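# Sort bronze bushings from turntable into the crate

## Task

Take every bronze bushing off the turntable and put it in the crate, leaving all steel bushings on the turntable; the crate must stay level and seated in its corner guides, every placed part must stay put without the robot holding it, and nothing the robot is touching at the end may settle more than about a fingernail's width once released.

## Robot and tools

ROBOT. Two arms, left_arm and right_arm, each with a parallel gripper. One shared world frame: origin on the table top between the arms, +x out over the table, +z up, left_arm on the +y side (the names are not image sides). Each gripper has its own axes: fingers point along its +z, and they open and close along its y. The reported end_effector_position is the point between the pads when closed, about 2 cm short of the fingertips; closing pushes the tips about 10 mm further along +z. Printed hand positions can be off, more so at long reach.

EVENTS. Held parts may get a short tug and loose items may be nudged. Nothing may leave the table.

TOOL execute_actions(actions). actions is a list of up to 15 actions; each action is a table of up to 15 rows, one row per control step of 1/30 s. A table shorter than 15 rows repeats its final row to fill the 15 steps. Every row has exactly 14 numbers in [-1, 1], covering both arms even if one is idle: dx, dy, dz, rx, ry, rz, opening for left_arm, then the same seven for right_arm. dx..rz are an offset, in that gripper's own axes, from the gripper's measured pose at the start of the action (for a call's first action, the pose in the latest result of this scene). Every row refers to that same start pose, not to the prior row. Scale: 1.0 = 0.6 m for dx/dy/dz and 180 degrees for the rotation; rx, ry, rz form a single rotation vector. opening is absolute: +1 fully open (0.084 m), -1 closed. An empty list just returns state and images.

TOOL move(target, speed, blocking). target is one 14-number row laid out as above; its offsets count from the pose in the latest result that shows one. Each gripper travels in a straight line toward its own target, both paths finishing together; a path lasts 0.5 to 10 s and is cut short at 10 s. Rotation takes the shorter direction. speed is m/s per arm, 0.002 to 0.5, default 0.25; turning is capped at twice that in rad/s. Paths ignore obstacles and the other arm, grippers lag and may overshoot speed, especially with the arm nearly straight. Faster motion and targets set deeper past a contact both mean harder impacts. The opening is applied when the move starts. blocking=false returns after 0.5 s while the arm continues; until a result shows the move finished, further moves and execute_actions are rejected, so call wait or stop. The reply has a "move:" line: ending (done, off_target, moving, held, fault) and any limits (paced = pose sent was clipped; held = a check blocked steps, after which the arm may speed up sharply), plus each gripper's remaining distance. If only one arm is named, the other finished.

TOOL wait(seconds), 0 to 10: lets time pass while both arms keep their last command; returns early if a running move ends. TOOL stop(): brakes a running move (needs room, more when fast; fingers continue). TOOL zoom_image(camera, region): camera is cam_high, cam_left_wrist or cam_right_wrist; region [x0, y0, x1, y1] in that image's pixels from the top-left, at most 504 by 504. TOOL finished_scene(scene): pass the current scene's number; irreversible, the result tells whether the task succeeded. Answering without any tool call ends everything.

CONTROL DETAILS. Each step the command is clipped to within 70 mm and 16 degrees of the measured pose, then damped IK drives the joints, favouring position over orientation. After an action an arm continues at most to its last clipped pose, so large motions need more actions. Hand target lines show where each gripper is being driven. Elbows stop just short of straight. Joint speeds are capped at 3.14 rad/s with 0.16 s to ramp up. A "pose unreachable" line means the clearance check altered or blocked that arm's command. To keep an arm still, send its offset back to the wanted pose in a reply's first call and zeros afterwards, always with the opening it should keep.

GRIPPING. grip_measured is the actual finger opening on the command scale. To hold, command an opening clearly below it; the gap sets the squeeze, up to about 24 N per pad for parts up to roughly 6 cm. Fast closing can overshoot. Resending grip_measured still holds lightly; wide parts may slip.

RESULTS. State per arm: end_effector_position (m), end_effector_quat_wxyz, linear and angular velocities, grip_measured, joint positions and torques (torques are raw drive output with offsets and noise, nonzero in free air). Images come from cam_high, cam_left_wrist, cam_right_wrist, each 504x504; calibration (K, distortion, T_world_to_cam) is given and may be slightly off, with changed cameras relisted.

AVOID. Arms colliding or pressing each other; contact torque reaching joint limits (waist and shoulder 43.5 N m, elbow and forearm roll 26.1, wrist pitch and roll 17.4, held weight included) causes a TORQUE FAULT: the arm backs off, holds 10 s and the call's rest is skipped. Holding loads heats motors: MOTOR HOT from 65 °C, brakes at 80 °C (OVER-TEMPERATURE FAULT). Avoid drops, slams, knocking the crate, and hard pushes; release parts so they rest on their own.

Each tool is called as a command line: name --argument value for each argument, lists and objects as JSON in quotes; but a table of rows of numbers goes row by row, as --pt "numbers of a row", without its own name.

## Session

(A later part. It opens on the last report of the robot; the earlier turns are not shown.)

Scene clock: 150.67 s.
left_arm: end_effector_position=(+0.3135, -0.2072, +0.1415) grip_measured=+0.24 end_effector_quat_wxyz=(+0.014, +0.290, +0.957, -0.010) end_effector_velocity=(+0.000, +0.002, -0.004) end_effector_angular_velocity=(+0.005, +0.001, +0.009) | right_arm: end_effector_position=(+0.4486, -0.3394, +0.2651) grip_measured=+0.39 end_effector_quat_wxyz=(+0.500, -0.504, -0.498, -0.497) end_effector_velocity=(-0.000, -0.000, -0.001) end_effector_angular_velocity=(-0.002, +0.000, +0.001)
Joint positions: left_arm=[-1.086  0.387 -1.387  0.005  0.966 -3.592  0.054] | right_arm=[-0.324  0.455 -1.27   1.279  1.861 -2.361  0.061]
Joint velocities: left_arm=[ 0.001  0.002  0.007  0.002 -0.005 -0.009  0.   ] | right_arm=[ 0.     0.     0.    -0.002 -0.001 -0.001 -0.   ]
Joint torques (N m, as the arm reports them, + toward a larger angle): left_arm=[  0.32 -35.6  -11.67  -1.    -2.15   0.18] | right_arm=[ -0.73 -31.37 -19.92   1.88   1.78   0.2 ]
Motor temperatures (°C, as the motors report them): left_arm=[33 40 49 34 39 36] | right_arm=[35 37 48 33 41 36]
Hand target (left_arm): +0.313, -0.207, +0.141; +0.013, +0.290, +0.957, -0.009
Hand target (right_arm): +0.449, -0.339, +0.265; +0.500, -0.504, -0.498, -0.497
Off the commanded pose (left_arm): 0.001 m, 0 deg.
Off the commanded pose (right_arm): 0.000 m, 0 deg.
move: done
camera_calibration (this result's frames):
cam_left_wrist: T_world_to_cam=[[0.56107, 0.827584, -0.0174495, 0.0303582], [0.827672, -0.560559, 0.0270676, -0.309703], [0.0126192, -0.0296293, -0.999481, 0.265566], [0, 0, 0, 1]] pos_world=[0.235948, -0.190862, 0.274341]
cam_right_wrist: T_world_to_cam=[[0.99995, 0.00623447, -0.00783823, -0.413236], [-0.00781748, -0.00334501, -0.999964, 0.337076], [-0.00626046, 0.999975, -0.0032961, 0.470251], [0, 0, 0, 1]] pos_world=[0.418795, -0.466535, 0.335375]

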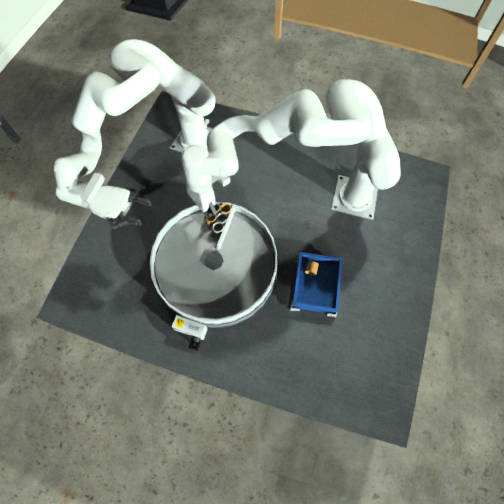

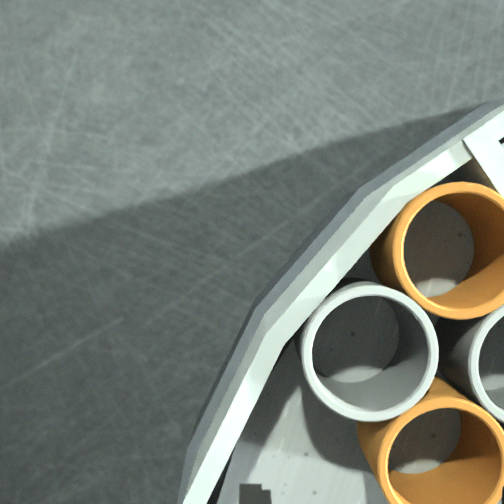

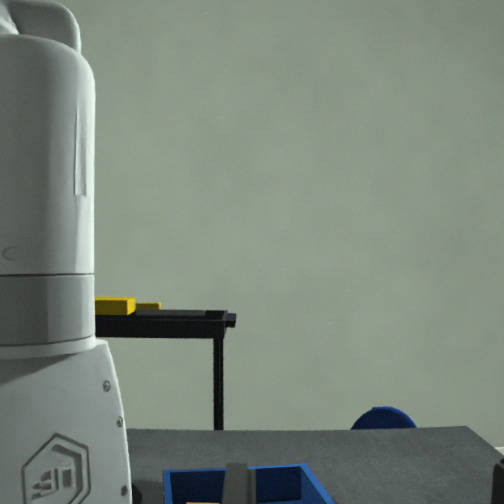

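move --target '[0.012,0.012,0,0,0,0,-0.4,0,0,0,0,0,0,0.4]' --speed 0.1

move --target '[0,0,0.075,0,0,0,-0.4,0,0,0,0,0,0,0.4]' --speed 0.05

move --target '[0,0,0,0,0,0,-1,0,0,0,0,0,0,0.4]'

move --target '[0,0,-0.3,0,0,0,-1,0,0,0,0,0,0,0.4]' --speed 0.2

Scene clock: 161.00 s.
left_arm: end_effector_position=(+0.3116, -0.1974, +0.1412) grip_measured=-0.42 end_effector_quat_wxyz=(+0.014, +0.290, +0.957, -0.010) end_effector_velocity=(-0.001, +0.001, +0.000) end_effector_angular_velocity=(-0.001, -0.001, -0.002) | right_arm: end_effector_position=(+0.4486, -0.3394, +0.2651) grip_measured=+0.39 end_effector_quat_wxyz=(+0.500, -0.504, -0.498, -0.497) end_effector_velocity=(-0.000, -0.000, -0.001) end_effector_angular_velocity=(-0.002, +0.001, +0.001)
Joint positions: left_arm=[-1.08   0.356 -1.341  0.005  0.951 -3.586  0.026] | right_arm=[-0.324  0.455 -1.27   1.279  1.861 -2.361  0.061]
Joint velocities: left_arm=[-0.001 -0.004  0.005  0.    -0.003  0.002 -0.   ] | right_arm=[ 0.     0.    -0.    -0.002 -0.001 -0.    -0.   ]
Joint torques (N m, as the arm reports them, + toward a larger angle): left_arm=[ -0.16 -34.79 -11.85  -1.52  -2.09  -0.15] | right_arm=[ -0.77 -30.63 -20.18   1.91   1.81   0.17]
Motor temperatures (°C, as the motors report them): left_arm=[33 40 50 34 39 36] | right_arm=[35 37 48 33 41 36]
Hand target (left_arm): +0.312, -0.197, +0.141; +0.014, +0.290, +0.957, -0.010
Hand target (right_arm): +0.449, -0.339, +0.265; +0.500, -0.504, -0.498, -0.497
Off the commanded pose (left_arm): 0.000 m, 0 deg.
Off the commanded pose (right_arm): 0.000 m, 0 deg.
move: done
camera_calibration (this result's frames):
cam_left_wrist: T_world_to_cam=[[0.561088, 0.827572, -0.0174366, 0.023285], [0.82766, -0.560579, 0.0270266, -0.302526], [0.0125919, -0.0295959, -0.999483, 0.265562], [0, 0, 0, 1]] pos_world=[0.233979, -0.181, 0.274007]
cam_right_wrist: T_world_to_cam=[[0.99995, 0.00623443, -0.0078382, -0.413236], [-0.00781745, -0.00334504, -0.999964, 0.337076], [-0.00626043, 0.999975, -0.00329614, 0.470251], [0, 0, 0, 1]] pos_world=[0.418795, -0.466535, 0.335375]

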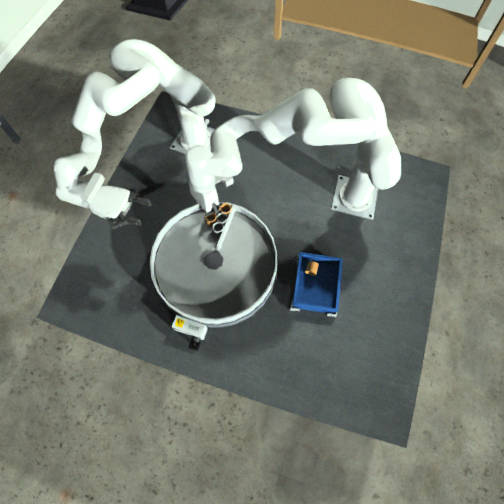

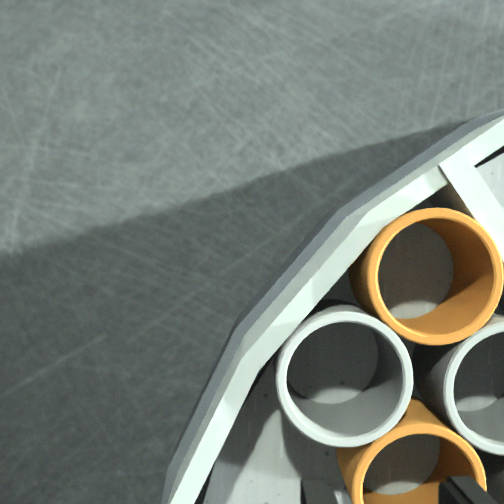

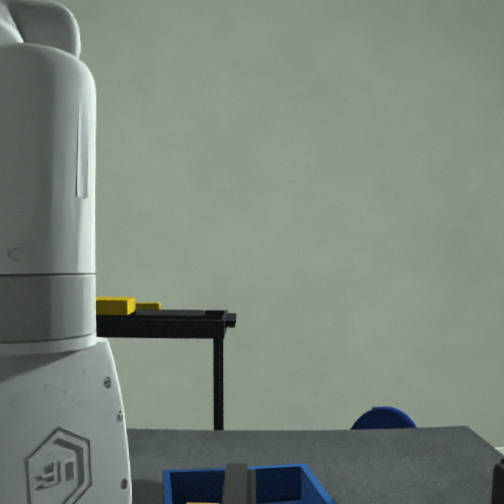

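Scene clock: 162.27 s.
left_arm: end_effector_position=(+0.3127, -0.1991, +0.0971) grip_measured=-0.42 end_effector_quat_wxyz=(+0.014, +0.290, +0.957, -0.010) end_effector_velocity=(-0.001, +0.002, -0.004) end_effector_angular_velocity=(+0.006, +0.004, +0.002) | right_arm: end_effector_position=(+0.4486, -0.3394, +0.2651) grip_measured=+0.39 end_effector_quat_wxyz=(+0.500, -0.504, -0.498, -0.497) end_effector_velocity=(-0.000, +0.000, -0.000) end_effector_angular_velocity=(-0.001, -0.000, +0.001)
Joint positions: left_arm=[-1.079  0.424 -1.304  0.005  0.845 -3.586  0.026] | right_arm=[-0.324  0.455 -1.27   1.279  1.861 -2.361  0.061]
Joint velocities: left_arm=[ 0.001  0.005  0.004  0.    -0.002 -0.001  0.   ] | right_arm=[-0.    -0.    -0.    -0.001  0.    -0.    -0.   ]
Joint torques (N m, as the arm reports them, + toward a larger angle): left_arm=[ -0.28 -31.78  -9.68  -1.17  -1.96   0.08] | right_arm=[ -0.57 -30.48 -20.16   1.88   1.79   0.18]
Motor temperatures (°C, as the motors report them): left_arm=[33 40 50 34 39 36] | right_arm=[35 37 48 33 41 36]
Hand target (left_arm): +0.312, -0.199, +0.096; +0.014, +0.290, +0.957, -0.010
Hand target (right_arm): +0.449, -0.339, +0.265; +0.500, -0.504, -0.498, -0.497
Off the commanded pose (left_arm): 0.001 m, 0 deg.
Off the commanded pose (right_arm): 0.000 m, 0 deg.
move: done
camera_calibration (this result's frames):
cam_left_wrist: T_world_to_cam=[[0.561217, 0.827467, -0.0182745, 0.0233305], [0.82756, -0.560648, 0.0286063, -0.303409], [0.0134252, -0.0311775, -0.999424, 0.2209], [0, 0, 0, 1]] pos_world=[0.23503, -0.182524, 0.229878]
cam_right_wrist: T_world_to_cam=[[0.99995, 0.00623452, -0.0078382, -0.413236], [-0.00781746, -0.00334496, -0.999964, 0.337076], [-0.00626051, 0.999975, -0.00329605, 0.470251], [0, 0, 0, 1]] pos_world=[0.418795, -0.466535, 0.335375]

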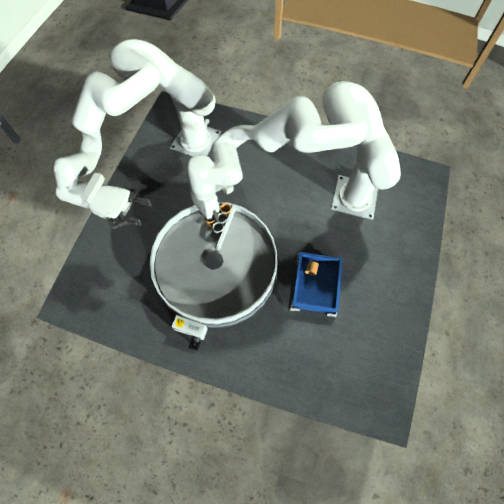

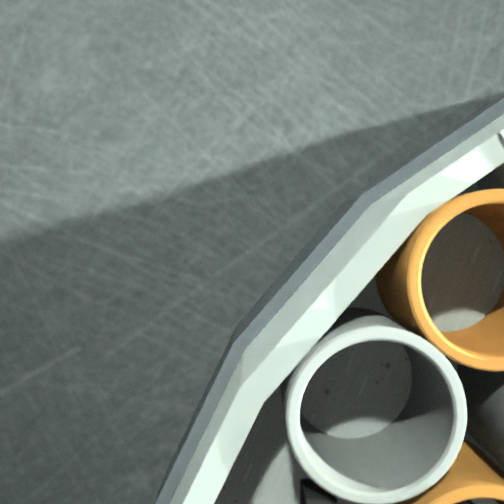

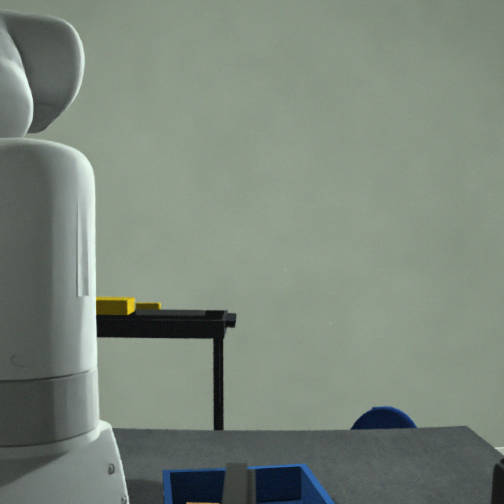

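Scene clock: 162.77 s.
left_arm: end_effector_position=(+0.3128, -0.1992, +0.0971) grip_measured=-0.72 end_effector_quat_wxyz=(+0.014, +0.290, +0.957, -0.010) end_effector_velocity=(-0.001, +0.000, -0.000) end_effector_angular_velocity=(+0.001, +0.001, -0.001) | right_arm: end_effector_position=(+0.4486, -0.3394, +0.2651) grip_measured=+0.39 end_effector_quat_wxyz=(+0.500, -0.504, -0.498, -0.497) end_effector_velocity=(+0.000, +0.000, +0.001) end_effector_angular_velocity=(+0.001, -0.003, +0.000)
Joint positions: left_arm=[-1.079  0.424 -1.304  0.005  0.845 -3.586  0.013] | right_arm=[-0.324  0.455 -1.27   1.279  1.861 -2.361  0.061]
Joint velocities: left_arm=[-0.001 -0.     0.    -0.     0.001 -0.    -0.   ] | right_arm=[ 0.    -0.001 -0.001  0.001  0.002 -0.001  0.   ]
Joint torques (N m, as the arm reports them, + toward a larger angle): left_arm=[ -0.11 -33.8   -9.69  -1.45  -0.86   0.41] | right_arm=[ -0.45 -31.11 -20.16   1.97   1.94   0.36]
Motor temperatures (°C, as the motors report them): left_arm=[33 40 50 34 39 36] | right_arm=[35 37 48 33 41 36]
Hand target (left_arm): +0.313, -0.199, +0.097; +0.014, +0.290, +0.957, -0.010
Hand target (right_arm): +0.449, -0.339, +0.265; +0.500, -0.504, -0.498, -0.497
Off the commanded pose (left_arm): 0.000 m, 0 deg.
Off the commanded pose (right_arm): 0.000 m, 0 deg.
move: done
camera_calibration (this result's frames):
cam_left_wrist: T_world_to_cam=[[0.561159, 0.827504, -0.0183702, 0.0233775], [0.827597, -0.560582, 0.0288142, -0.303524], [0.0135459, -0.0313725, -0.999416, 0.220749], [0, 0, 0, 1]] pos_world=[0.235087, -0.18257, 0.229795]
cam_right_wrist: T_world_to_cam=[[0.99995, 0.0062346, -0.0078381, -0.413236], [-0.00781735, -0.0033449, -0.999964, 0.337076], [-0.00626059, 0.999975, -0.00329599, 0.470251], [0, 0, 0, 1]] pos_world=[0.418795, -0.466535, 0.335375]

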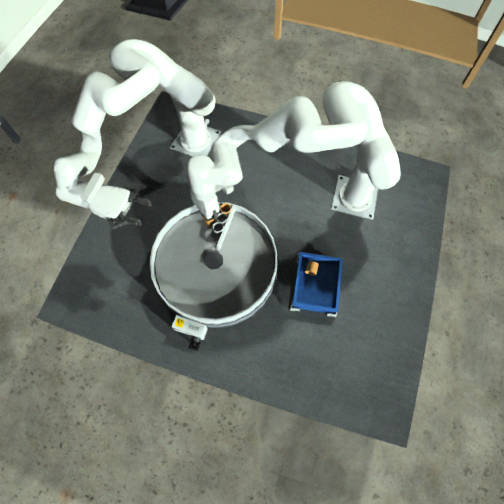

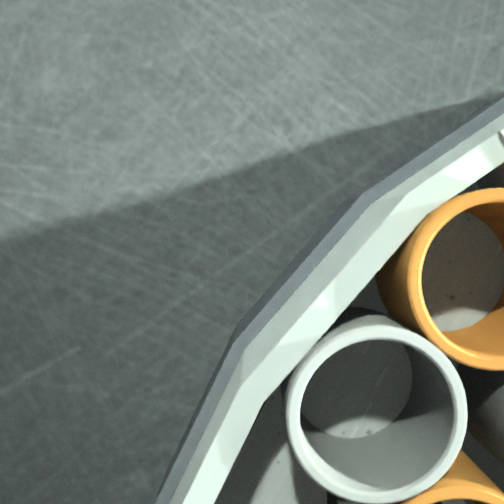

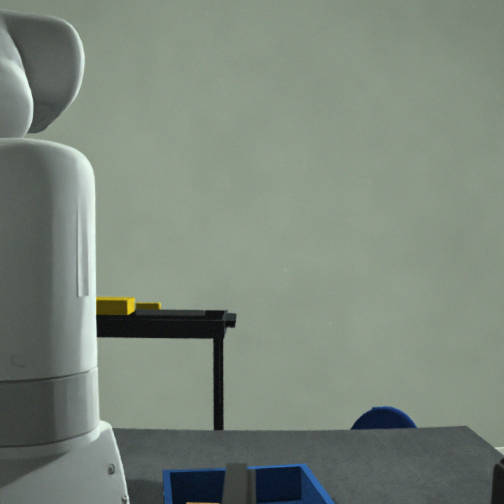

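Scene clock: 164.10 s.
left_arm: end_effector_position=(+0.3088, -0.1933, +0.2754) grip_measured=-0.72 end_effector_quat_wxyz=(+0.014, +0.290, +0.957, -0.009) end_effector_velocity=(+0.001, -0.001, +0.006) end_effector_angular_velocity=(+0.000, +0.001, +0.001) | right_arm: end_effector_position=(+0.4486, -0.3394, +0.2651) grip_measured=+0.39 end_effector_quat_wxyz=(+0.500, -0.504, -0.498, -0.497) end_effector_velocity=(-0.000, +0.000, +0.001) end_effector_angular_velocity=(+0.002, -0.001, +0.001)
Joint positions: left_arm=[-1.081  0.247 -1.58   0.005  1.299 -3.585  0.012] | right_arm=[-0.324  0.455 -1.27   1.279  1.861 -2.361  0.061]
Joint velocities: left_arm=[ 0.001  0.003 -0.02  -0.001  0.018 -0.    -0.   ] | right_arm=[ 0.    -0.    -0.     0.001  0.002 -0.001 -0.   ]
Joint torques (N m, as the arm reports them, + toward a larger angle): left_arm=[  0.43 -34.65 -13.24  -1.29  -2.35   0.08] | right_arm=[ -0.44 -31.01 -20.11   1.88   1.79   0.19]
Motor temperatures (°C, as the motors report them): left_arm=[33 40 50 34 39 36] | right_arm=[35 37 48 33 41 36]
Hand target (left_arm): +0.309, -0.194, +0.277; +0.015, +0.290, +0.957, -0.010
Hand target (right_arm): +0.449, -0.339, +0.265; +0.500, -0.504, -0.498, -0.497
Off the commanded pose (left_arm): 0.002 m, 0 deg.
Off the commanded pose (right_arm): 0.000 m, 0 deg.
move: done
camera_calibration (this result's frames):
cam_left_wrist: T_world_to_cam=[[0.560604, 0.827906, -0.0171664, 0.0239261], [0.827986, -0.560097, 0.0270349, -0.301607], [0.0127675, -0.0293694, -0.999487, 0.399899], [0, 0, 0, 1]] pos_world=[0.231208, -0.176993, 0.408258]
cam_right_wrist: T_world_to_cam=[[0.99995, 0.00623457, -0.00783783, -0.413236], [-0.00781708, -0.00334502, -0.999964, 0.337076], [-0.00626056, 0.999975, -0.00329612, 0.470251], [0, 0, 0, 1]] pos_world=[0.418795, -0.466535, 0.335375]

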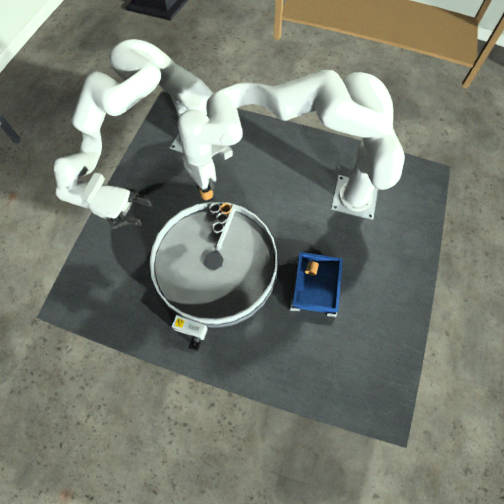

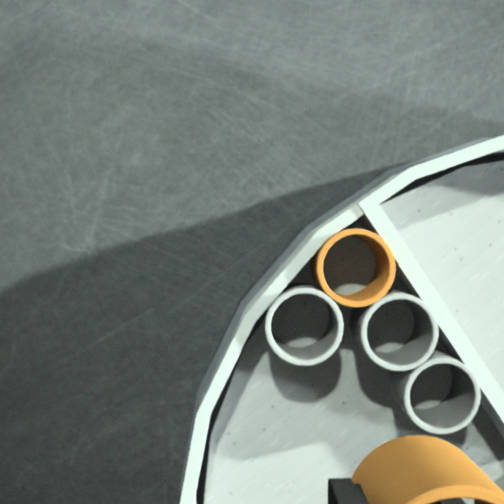

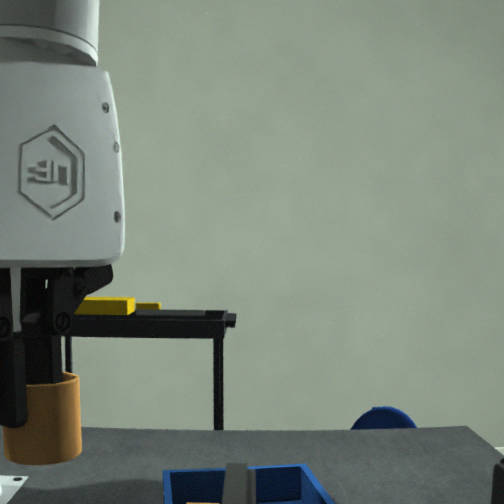

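move --target '[0.297,0.632,0.092,0,0,0.25,-1,-0.108,-0.05,0.7,0,0,0,0.4]' --speed 0.3

move --target '[0,0,0,0,0,0,1,0,0,0,0,0,0,0.4]'

Scene clock: 172.63 s.
left_arm: end_effector_position=(+0.3719, +0.2187, +0.2099) grip_measured=-0.72 end_effector_quat_wxyz=(+0.016, +0.634, +0.773, -0.003) end_effector_velocity=(+0.001, +0.001, +0.000) end_effector_angular_velocity=(-0.004, -0.000, -0.003) | right_arm: end_effector_position=(+0.4193, +0.0794, +0.1993) grip_measured=+0.39 end_effector_quat_wxyz=(+0.500, -0.504, -0.498, -0.497) end_effector_velocity=(-0.001, +0.003, +0.000) end_effector_angular_velocity=(+0.002, -0.001, +0.003)
Joint positions: left_arm=[-0.221 -0.412 -0.678 -0.024  1.066 -1.928  0.012] | right_arm=[ 0.592  0.563 -1.248  1.973  1.255 -2.512  0.061]
Joint velocities: left_arm=[ 0.007  0.001 -0.001 -0.004 -0.     0.012 -0.   ] | right_arm=[ 0.005  0.004 -0.006  0.002  0.    -0.    -0.   ]
Joint torques (N m, as the arm reports them, + toward a larger angle): left_arm=[  0.05 -16.62 -12.77  -1.39  -2.36  -0.17] | right_arm=[ -0.76 -33.5  -20.69   0.96   1.99   0.18]
Motor temperatures (°C, as the motors report them): left_arm=[33 40 51 34 39 36] | right_arm=[35 37 48 33 41 36]
Hand target (left_arm): +0.372, +0.219, +0.210; +0.016, +0.634, +0.773, -0.003
Hand target (right_arm): +0.419, +0.080, +0.199; +0.500, -0.504, -0.499, -0.497
Off the commanded pose (left_arm): 0.001 m, 0 deg.
Off the commanded pose (right_arm): 0.001 m, 0 deg.
move: done
camera_calibration (this result's frames):
cam_left_wrist: T_world_to_cam=[[0.981992, 0.188752, 0.00795486, -0.375898], [0.188526, -0.981793, 0.023262, 0.209525], [0.0122008, -0.0213434, -0.999698, 0.344183], [0, 0, 0, 1]] pos_world=[0.325429, 0.284008, 0.342195]
cam_right_wrist: T_world_to_cam=[[0.999956, 0.00595943, -0.00727713, -0.387083], [-0.00725192, -0.00424126, -0.999965, 0.272368], [-0.00599008, 0.999973, -0.00419786, 0.0511246], [0, 0, 0, 1]] pos_world=[0.389348, -0.0476612, 0.269756]

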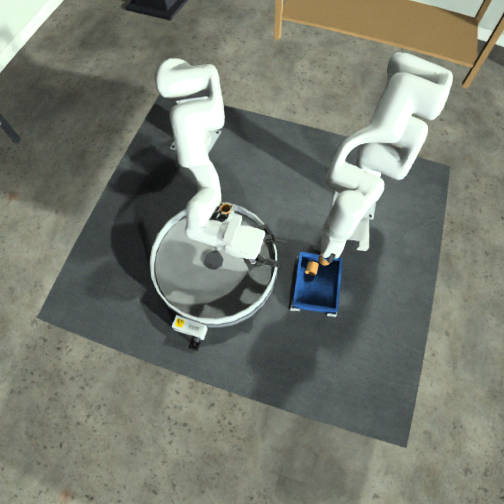

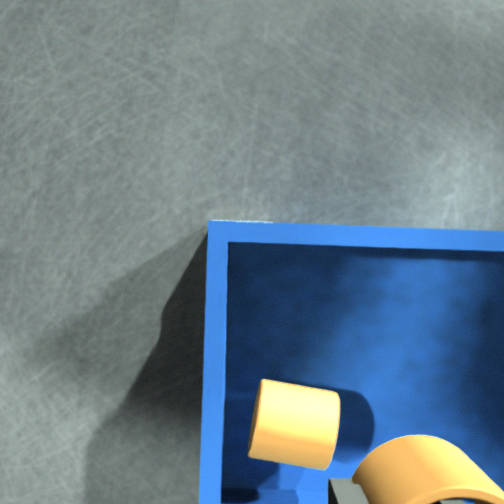

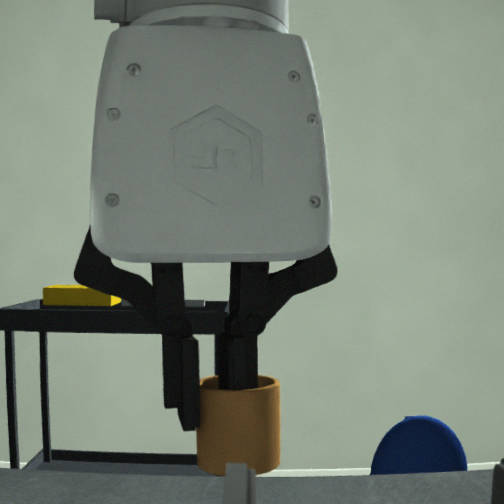

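Scene clock: 173.30 s.
left_arm: end_effector_position=(+0.3719, +0.2187, +0.2099) grip_measured=+1.00 end_effector_quat_wxyz=(+0.016, +0.634, +0.773, -0.003) end_effector_velocity=(-0.000, -0.001, -0.000) end_effector_angular_velocity=(-0.001, +0.000, -0.002) | right_arm: end_effector_position=(+0.4193, +0.0794, +0.1993) grip_measured=+0.39 end_effector_quat_wxyz=(+0.500, -0.504, -0.498, -0.497) end_effector_velocity=(-0.000, +0.000, +0.000) end_effector_angular_velocity=(+0.001, +0.000, +0.001)
Joint positions: left_arm=[-0.221 -0.412 -0.678 -0.024  1.066 -1.928  0.084] | right_arm=[ 0.592  0.563 -1.248  1.973  1.255 -2.512  0.061]
Joint velocities: left_arm=[-0.002 -0.     0.001 -0.001  0.     0.001  0.   ] | right_arm=[ 0.    -0.     0.    -0.     0.001  0.    -0.   ]
Joint torques (N m, as the arm reports them, + toward a larger angle): left_arm=[  0.03 -15.62 -12.37  -1.02  -2.06  -0.01] | right_arm=[ -0.54 -33.74 -20.79   0.87   1.88   0.21]
Motor temperatures (°C, as the motors report them): left_arm=[33 40 51 34 39 36] | right_arm=[35 37 48 33 41 36]
Hand target (left_arm): +0.372, +0.219, +0.210; +0.016, +0.634, +0.773, -0.003
Hand target (right_arm): +0.419, +0.079, +0.199; +0.500, -0.504, -0.498, -0.497
Off the commanded pose (left_arm): 0.000 m, 0 deg.
Off the commanded pose (right_arm): 0.000 m, 0 deg.
move: done
camera_calibration (this result's frames):
cam_left_wrist: T_world_to_cam=[[0.981995, 0.188742, 0.00788126, -0.375861], [0.188517, -0.981795, 0.0232369, 0.209537], [0.0121236, -0.0213328, -0.999699, 0.344185], [0, 0, 0, 1]] pos_world=[0.325419, 0.284006, 0.342174]
cam_right_wrist: T_world_to_cam=[[0.999956, 0.00595162, -0.00727311, -0.387087], [-0.00724795, -0.00423927, -0.999965, 0.272369], [-0.00598224, 0.999973, -0.00419594, 0.0511247], [0, 0, 0, 1]] pos_world=[0.38935, -0.0476649, 0.269759]

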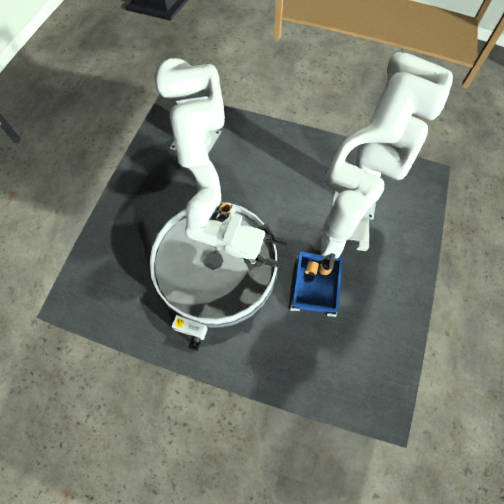

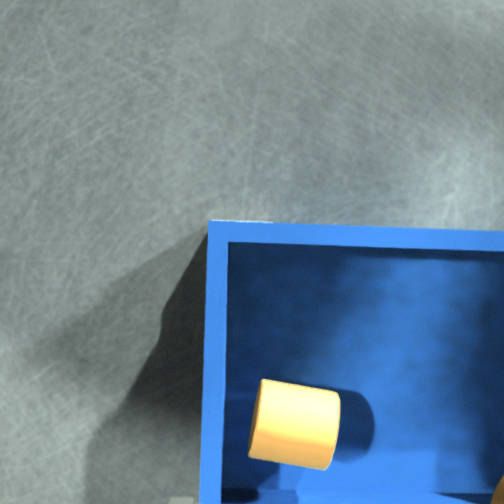

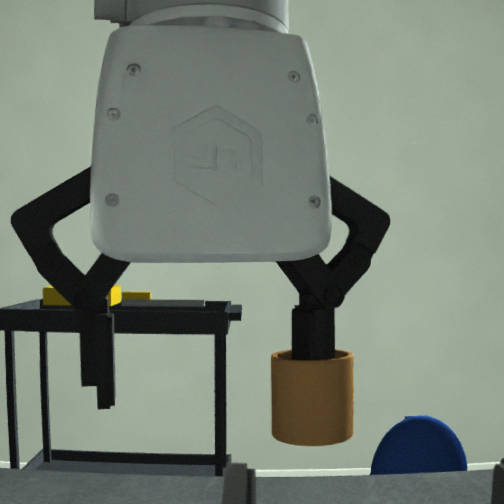

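move --target '[0,0,0,0,0,0,1,-0.015,-0.003,0.255,0,0,0,0.4]' --speed 0.1

move --target '[0,0,0,0,0,0,1,0,0,0,0,0,0,-1]'

move --target '[0,0,-0.15,0,0,0,1,0,0,0,0,0,0,-1]' --speed 0.08

move --target '[0,0,0,0,0,0,1,0,0,0,0,0,0,0.4]'

Scene clock: 181.77 s.
left_arm: end_effector_position=(+0.3719, +0.2187, +0.2099) grip_measured=+1.00 end_effector_quat_wxyz=(+0.016, +0.634, +0.773, -0.003) end_effector_velocity=(+0.000, +0.000, +0.000) end_effector_angular_velocity=(+0.000, -0.001, +0.000) | right_arm: end_effector_position=(+0.4183, +0.2320, +0.1902) grip_measured=+0.39 end_effector_quat_wxyz=(+0.500, -0.504, -0.498, -0.498) end_effector_velocity=(+0.000, +0.002, +0.001) end_effector_angular_velocity=(-0.000, -0.003, +0.002)
Joint positions: left_arm=[-0.221 -0.412 -0.678 -0.024  1.066 -1.928  0.084] | right_arm=[ 0.839  0.85  -1.709  2.117  1.022 -2.43   0.061]
Joint velocities: left_arm=[ 0.    -0.    -0.     0.001 -0.    -0.     0.   ] | right_arm=[ 0.003  0.004 -0.01  -0.002 -0.004  0.002  0.   ]
Joint torques (N m, as the arm reports them, + toward a larger angle): left_arm=[  0.51 -16.1  -12.83  -1.3   -2.41   0.26] | right_arm=[ -0.74 -39.88 -23.15   0.49   1.85   0.16]
Motor temperatures (°C, as the motors report them): left_arm=[33 39 51 34 39 36] | right_arm=[35 38 48 33 41 36]
Hand target (left_arm): +0.372, +0.219, +0.210; +0.016, +0.634, +0.773, -0.003
Hand target (right_arm): +0.418, +0.232, +0.190; +0.500, -0.504, -0.498, -0.498
Off the commanded pose (left_arm): 0.000 m, 0 deg.
Off the commanded pose (right_arm): 0.001 m, 0 deg.
move: done
camera_calibration (this result's frames):
cam_left_wrist: T_world_to_cam=[[0.981995, 0.188742, 0.00788157, -0.375861], [0.188517, -0.981795, 0.0232368, 0.209537], [0.0121239, -0.0213326, -0.999699, 0.344185], [0, 0, 0, 1]] pos_world=[0.325419, 0.284006, 0.342175]
cam_right_wrist: T_world_to_cam=[[0.999962, 0.00528212, -0.00692911, -0.387014], [-0.00690691, -0.0042099, -0.999967, 0.263685], [-0.00531112, 0.999977, -0.00417326, -0.101859], [0, 0, 0, 1]] pos_world=[0.388279, 0.105011, 0.26057]

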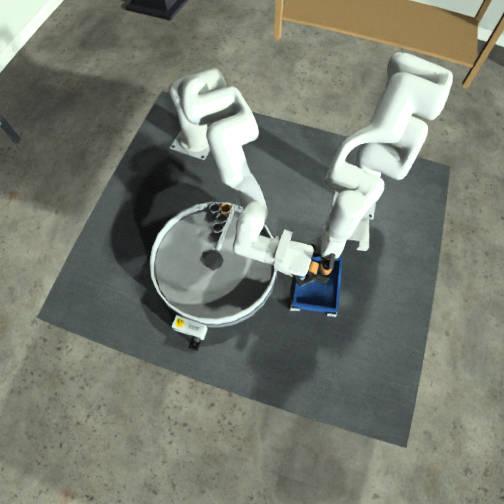

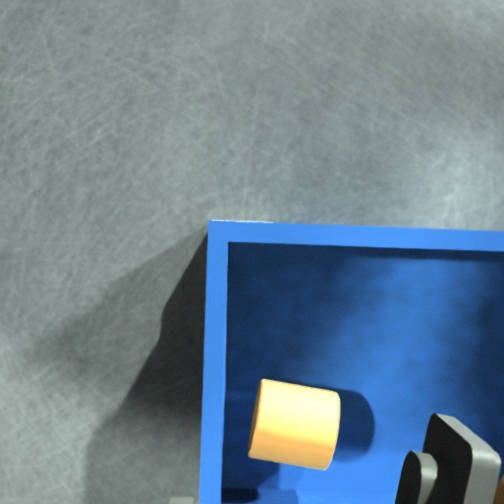

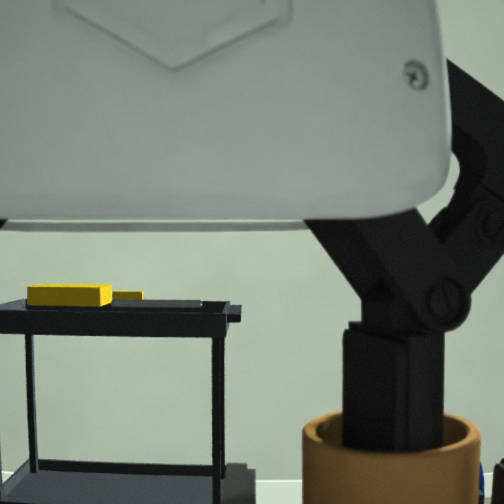

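Scene clock: 182.27 s.
left_arm: end_effector_position=(+0.3722, +0.2188, +0.2101) grip_measured=+1.00 end_effector_quat_wxyz=(+0.016, +0.634, +0.773, -0.003) end_effector_velocity=(-0.000, +0.000, -0.000) end_effector_angular_velocity=(-0.000, +0.001, -0.001) | right_arm: end_effector_position=(+0.4180, +0.2322, +0.1900) grip_measured=-0.14 end_effector_quat_wxyz=(+0.500, -0.504, -0.499, -0.497) end_effector_velocity=(+0.000, -0.000, -0.000) end_effector_angular_velocity=(+0.002, +0.002, -0.001)
Joint positions: left_arm=[-0.221 -0.412 -0.678 -0.024  1.066 -1.928  0.084] | right_arm=[ 0.839  0.85  -1.709  2.117  1.022 -2.43   0.038]
Joint velocities: left_arm=[ 0.     0.     0.    -0.     0.001  0.001  0.   ] | right_arm=[-0.     0.001 -0.     0.003  0.002 -0.     0.   ]
Joint torques (N m, as the arm reports them, + toward a larger angle): left_arm=[ -0.25 -15.92 -11.78  -1.67  -1.61   0.19] | right_arm=[ -2.31 -39.43 -24.37   1.31   1.36   0.25]
Motor temperatures (°C, as the motors report them): left_arm=[33 39 51 34 39 36] | right_arm=[35 38 48 33 41 36]
Hand target (left_arm): +0.372, +0.219, +0.210; +0.016, +0.634, +0.773, -0.003
Hand target (right_arm): +0.418, +0.232, +0.190; +0.500, -0.504, -0.498, -0.498
Off the commanded pose (left_arm): 0.000 m, 0 deg.
Off the commanded pose (right_arm): 0.000 m, 0 deg.
move: done
camera_calibration (this result's frames):
cam_left_wrist: T_world_to_cam=[[0.981941, 0.188983, 0.00880306, -0.376388], [0.188737, -0.98175, 0.023361, 0.20946], [0.0130572, -0.0212777, -0.999688, 0.344042], [0, 0, 0, 1]] pos_world=[0.325565, 0.284088, 0.342355]
cam_right_wrist: T_world_to_cam=[[0.999958, 0.00597426, -0.00697292, -0.386815], [-0.00694709, -0.00433232, -0.999966, 0.263598], [-0.00600427, 0.999973, -0.00429063, -0.101677], [0, 0, 0, 1]] pos_world=[0.38802, 0.105127, 0.260455]

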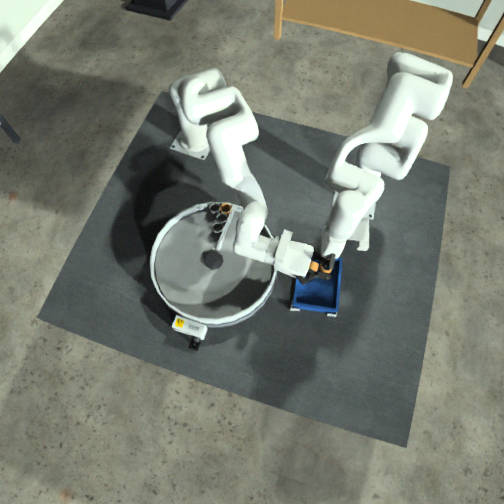

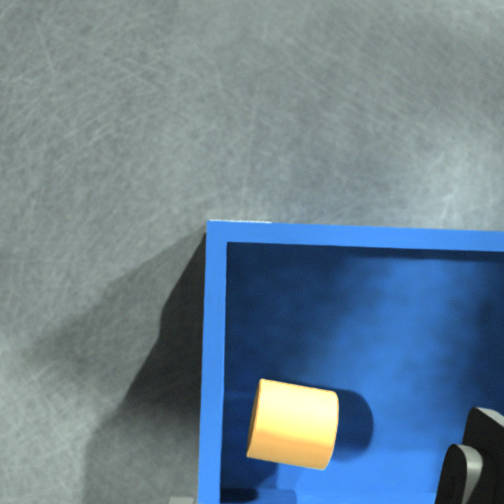

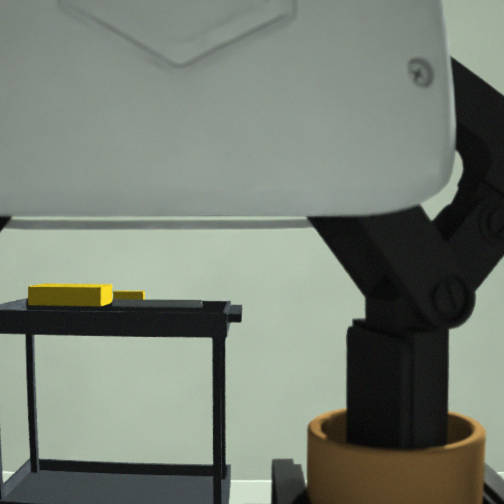

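Scene clock: 183.77 s.
left_arm: end_effector_position=(+0.3701, +0.2213, +0.2996) grip_measured=+1.00 end_effector_quat_wxyz=(+0.016, +0.634, +0.773, -0.003) end_effector_velocity=(+0.000, +0.001, +0.003) end_effector_angular_velocity=(-0.001, -0.000, +0.002) | right_arm: end_effector_position=(+0.4180, +0.2322, +0.1900) grip_measured=-0.14 end_effector_quat_wxyz=(+0.500, -0.504, -0.498, -0.497) end_effector_velocity=(-0.000, +0.000, -0.000) end_effector_angular_velocity=(+0.001, +0.001, -0.000)
Joint positions: left_arm=[-0.214 -0.462 -0.896 -0.021  1.334 -1.927  0.084] | right_arm=[ 0.839  0.85  -1.709  2.117  1.022 -2.43   0.038]
Joint velocities: left_arm=[ 0.002  0.001 -0.008 -0.001  0.007  0.     0.   ] | right_arm=[ 0.     0.    -0.     0.001  0.     0.001 -0.   ]
Joint torques (N m, as the arm reports them, + toward a larger angle): left_arm=[  0.1  -14.38 -12.26  -1.33  -2.17   0.06] | right_arm=[ -0.54 -40.52 -23.78   0.79   1.98   0.3 ]
Motor temperatures (°C, as the motors report them): left_arm=[33 38 51 34 39 36] | right_arm=[35 38 48 33 41 36]
Hand target (left_arm): +0.370, +0.221, +0.300; +0.016, +0.634, +0.773, -0.003
Hand target (right_arm): +0.418, +0.232, +0.190; +0.500, -0.504, -0.499, -0.497
Off the commanded pose (left_arm): 0.001 m, 0 deg.
Off the commanded pose (right_arm): 0.000 m, 0 deg.
move: done
camera_calibration (this result's frames):
cam_left_wrist: T_world_to_cam=[[0.981869, 0.189381, 0.0082866, -0.375437], [0.18915, -0.981679, 0.0229875, 0.210137], [0.0124882, -0.0210033, -0.999701, 0.433762], [0, 0, 0, 1]] pos_world=[0.323465, 0.286498, 0.431913]
cam_right_wrist: T_world_to_cam=[[0.999958, 0.00596941, -0.00697802, -0.386815], [-0.00695218, -0.00433763, -0.999966, 0.263596], [-0.00599948, 0.999973, -0.00429595, -0.101676], [0, 0, 0, 1]] pos_world=[0.388022, 0.105125, 0.260451]

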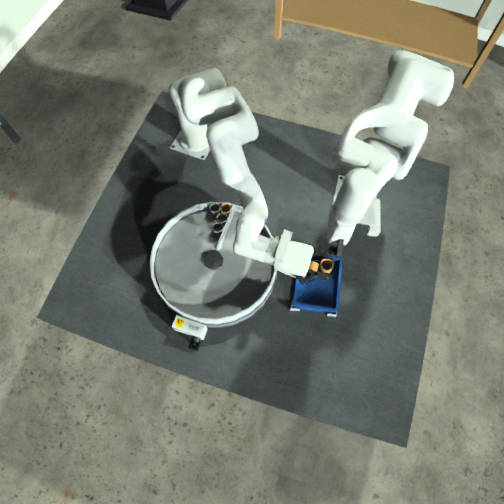

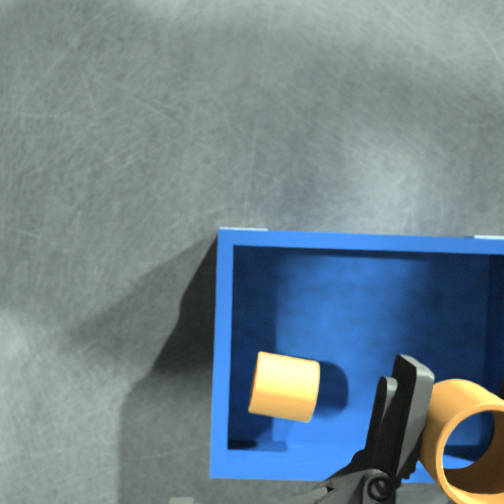

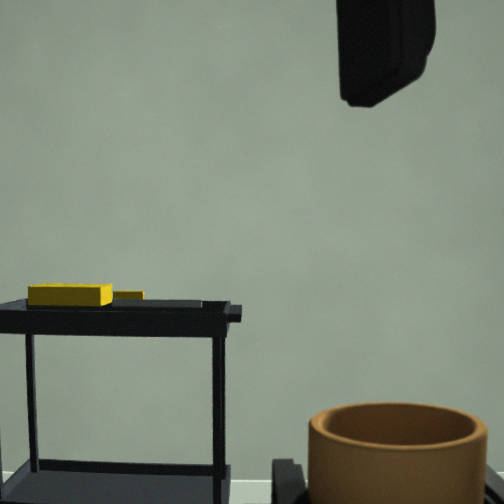

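Scene clock: 184.30 s.
left_arm: end_effector_position=(+0.3701, +0.2213, +0.2996) grip_measured=+1.00 end_effector_quat_wxyz=(+0.016, +0.634, +0.773, -0.003) end_effector_velocity=(-0.000, -0.000, -0.000) end_effector_angular_velocity=(+0.000, +0.001, -0.000) | right_arm: end_effector_position=(+0.4180, +0.2322, +0.1901) grip_measured=+0.39 end_effector_quat_wxyz=(+0.500, -0.504, -0.498, -0.497) end_effector_velocity=(-0.000, -0.000, -0.001) end_effector_angular_velocity=(-0.001, +0.002, -0.001)
Joint positions: left_arm=[-0.214 -0.462 -0.896 -0.021  1.334 -1.927  0.084] | right_arm=[ 0.839  0.85  -1.709  2.117  1.022 -2.43   0.061]
Joint velocities: left_arm=[-0.    -0.     0.001 -0.     0.     0.     0.   ] | right_arm=[-0.     0.     0.001  0.001 -0.     0.     0.   ]
Joint torques (N m, as the arm reports them, + toward a larger angle): left_arm=[ -0.05 -14.62 -12.84  -1.22  -2.4    0.32] | right_arm=[ -0.81 -39.88 -23.21   0.66   1.89   0.18]
Motor temperatures (°C, as the motors report them): left_arm=[33 38 51 34 39 36] | right_arm=[35 38 48 33 41 36]
Hand target (left_arm): +0.370, +0.221, +0.300; +0.016, +0.634, +0.773, -0.003
Hand target (right_arm): +0.418, +0.232, +0.190; +0.500, -0.504, -0.498, -0.497
Off the commanded pose (left_arm): 0.000 m, 0 deg.
Off the commanded pose (right_arm): 0.000 m, 0 deg.
move: done
camera_calibration (this result's frames):
cam_left_wrist: T_world_to_cam=[[0.981869, 0.18938, 0.0082713, -0.37543], [0.18915, -0.981679, 0.0229819, 0.21014], [0.0124721, -0.0210007, -0.999702, 0.433761], [0, 0, 0, 1]] pos_world=[0.323466, 0.286498, 0.431908]
cam_right_wrist: T_world_to_cam=[[0.999958, 0.00597823, -0.00693016, -0.386831], [-0.0069047, -0.0042691, -0.999967, 0.263612], [-0.00600762, 0.999973, -0.00422764, -0.101694], [0, 0, 0, 1]] pos_world=[0.388024, 0.105129, 0.260492]

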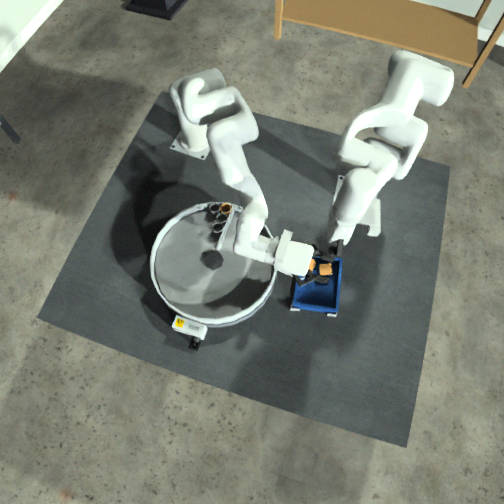

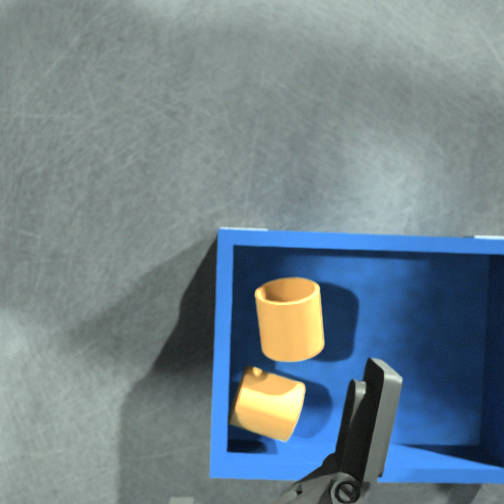

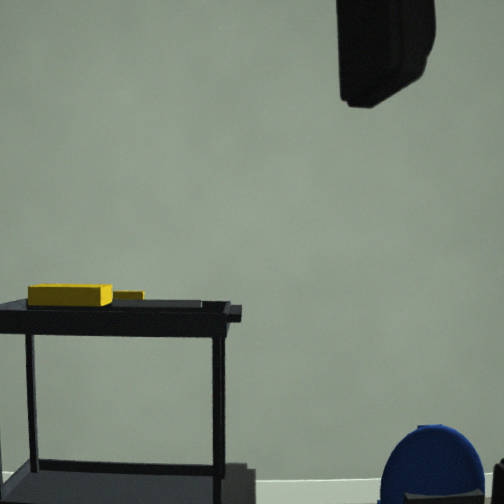

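move --target '[0,0,0,0,0,0,1,0.12,0.05,-0.95,0,0,0,0.4]' --speed 0.35

move --target '[-0.738,-0.183,0,0,0,0,1,0,0,0,0,0,0,0.4]' --speed 0.35

Scene clock: 192.17 s.
left_arm: end_effector_position=(+0.3701, +0.2213, +0.2996) grip_measured=+1.00 end_effector_quat_wxyz=(+0.016, +0.634, +0.773, -0.003) end_effector_velocity=(-0.000, +0.000, -0.000) end_effector_angular_velocity=(+0.000, +0.000, +0.000) | right_arm: end_effector_position=(+0.4466, -0.3364, +0.2634) grip_measured=+0.39 end_effector_quat_wxyz=(+0.500, -0.504, -0.498, -0.497) end_effector_velocity=(+0.001, -0.004, +0.001) end_effector_angular_velocity=(+0.001, -0.002, -0.005)
Joint positions: left_arm=[-0.214 -0.462 -0.896 -0.021  1.334 -1.927  0.084] | right_arm=[-0.319  0.45  -1.258  1.28   1.856 -2.368  0.061]
Joint velocities: left_arm=[-0.     0.     0.001  0.    -0.    -0.    -0.   ] | right_arm=[-0.007  0.003 -0.007  0.     0.003  0.001 -0.   ]
Joint torques (N m, as the arm reports them, + toward a larger angle): left_arm=[ -0.04 -14.01 -12.59  -0.99  -2.15   0.19] | right_arm=[ -0.6  -30.42 -19.9    1.65   1.71   0.27]
Motor temperatures (°C, as the motors report them): left_arm=[33 38 51 34 39 36] | right_arm=[35 38 49 33 41 36]
Hand target (left_arm): +0.370, +0.221, +0.300; +0.016, +0.634, +0.773, -0.003
Hand target (right_arm): +0.447, -0.337, +0.263; +0.500, -0.504, -0.498, -0.498
Off the commanded pose (left_arm): 0.000 m, 0 deg.
Off the commanded pose (right_arm): 0.002 m, 0 deg.
move: done; limits=paced
camera_calibration (this result's frames):
cam_left_wrist: T_world_to_cam=[[0.981869, 0.18938, 0.00827117, -0.37543], [0.18915, -0.981679, 0.0229818, 0.21014], [0.0124719, -0.0210007, -0.999702, 0.433761], [0, 0, 0, 1]] pos_world=[0.323466, 0.286498, 0.431908]
cam_right_wrist: T_world_to_cam=[[0.999947, 0.00671151, -0.00777385, -0.411116], [-0.00775223, -0.00324134, -0.999965, 0.33543], [-0.00673647, 0.999972, -0.00318914, 0.467416], [0, 0, 0, 1]] pos_world=[0.416844, -0.463556, 0.333713]

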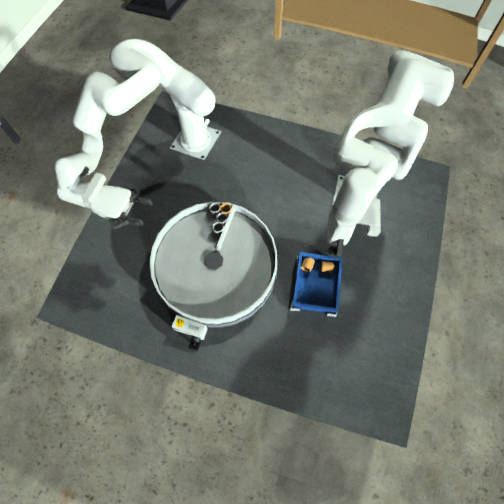

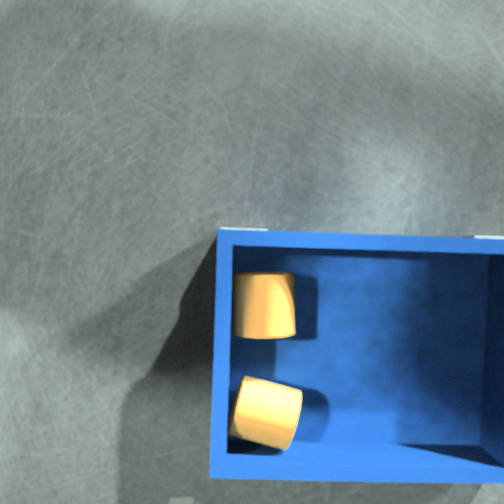

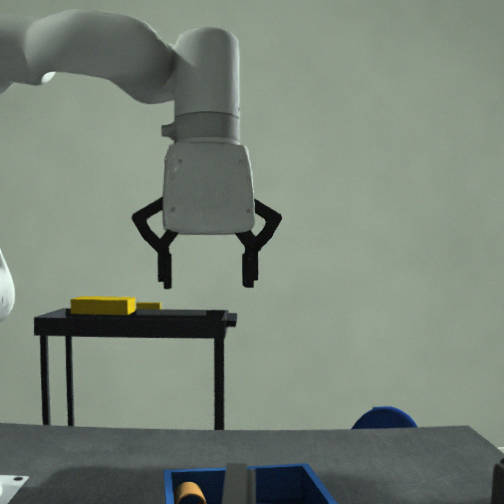

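Scene clock: 194.20 s.
left_arm: end_effector_position=(+0.3494, -0.2336, +0.3121) grip_measured=+1.00 end_effector_quat_wxyz=(+0.017, +0.634, +0.774, -0.003) end_effector_velocity=(-0.000, -0.002, +0.000) end_effector_angular_velocity=(+0.013, +0.009, -0.003) | right_arm: end_effector_position=(+0.4466, -0.3364, +0.2634) grip_measured=+0.39 end_effector_quat_wxyz=(+0.500, -0.504, -0.498, -0.497) end_effector_velocity=(+0.000, +0.000, +0.001) end_effector_angular_velocity=(+0.001, -0.001, -0.000)
Joint positions: left_arm=[-1.058  0.502 -2.051  0.004  1.515 -2.777  0.084] | right_arm=[-0.319  0.45  -1.258  1.28   1.856 -2.368  0.061]
Joint velocities: left_arm=[-0.002  0.03  -0.051 -0.     0.037  0.001  0.   ] | right_arm=[ 0.    -0.001  0.     0.001  0.001 -0.     0.   ]
Joint torques (N m, as the arm reports them, + toward a larger angle): left_arm=[  0.56 -38.24 -12.08  -1.24  -2.5    0.22] | right_arm=[ -0.6  -30.95 -19.88   2.06   1.76   0.23]
Motor temperatures (°C, as the motors report them): left_arm=[33 38 51 34 39 36] | right_arm=[35 38 49 33 41 36]
Hand target (left_arm): +0.349, -0.234, +0.312; +0.016, +0.634, +0.773, -0.003
Hand target (right_arm): +0.447, -0.336, +0.263; +0.500, -0.504, -0.498, -0.497
Off the commanded pose (left_arm): 0.002 m, 0 deg.
Off the commanded pose (right_arm): 0.000 m, 0 deg.
move: done
camera_calibration (this result's frames):
cam_left_wrist: T_world_to_cam=[[0.981733, 0.190026, 0.00951182, -0.269283], [0.18973, -0.981497, 0.0258083, -0.233838], [0.0142401, -0.0235322, -0.999622, 0.435704], [0, 0, 0, 1]] pos_world=[0.302526, -0.168088, 0.444136]
cam_right_wrist: T_world_to_cam=[[0.999947, 0.00671149, -0.00777371, -0.411116], [-0.00775209, -0.0032414, -0.999965, 0.33543], [-0.00673645, 0.999972, -0.0031892, 0.467416], [0, 0, 0, 1]] pos_world=[0.416844, -0.463556, 0.333713]

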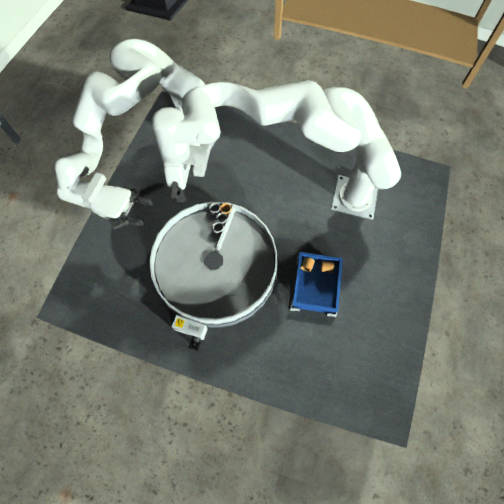

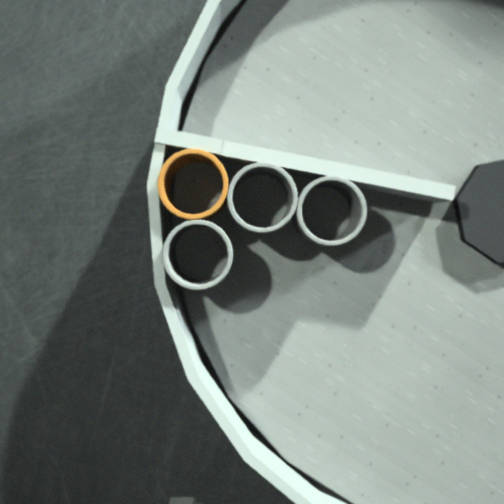

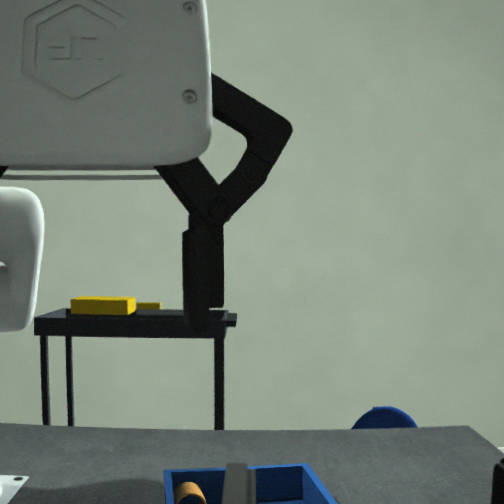

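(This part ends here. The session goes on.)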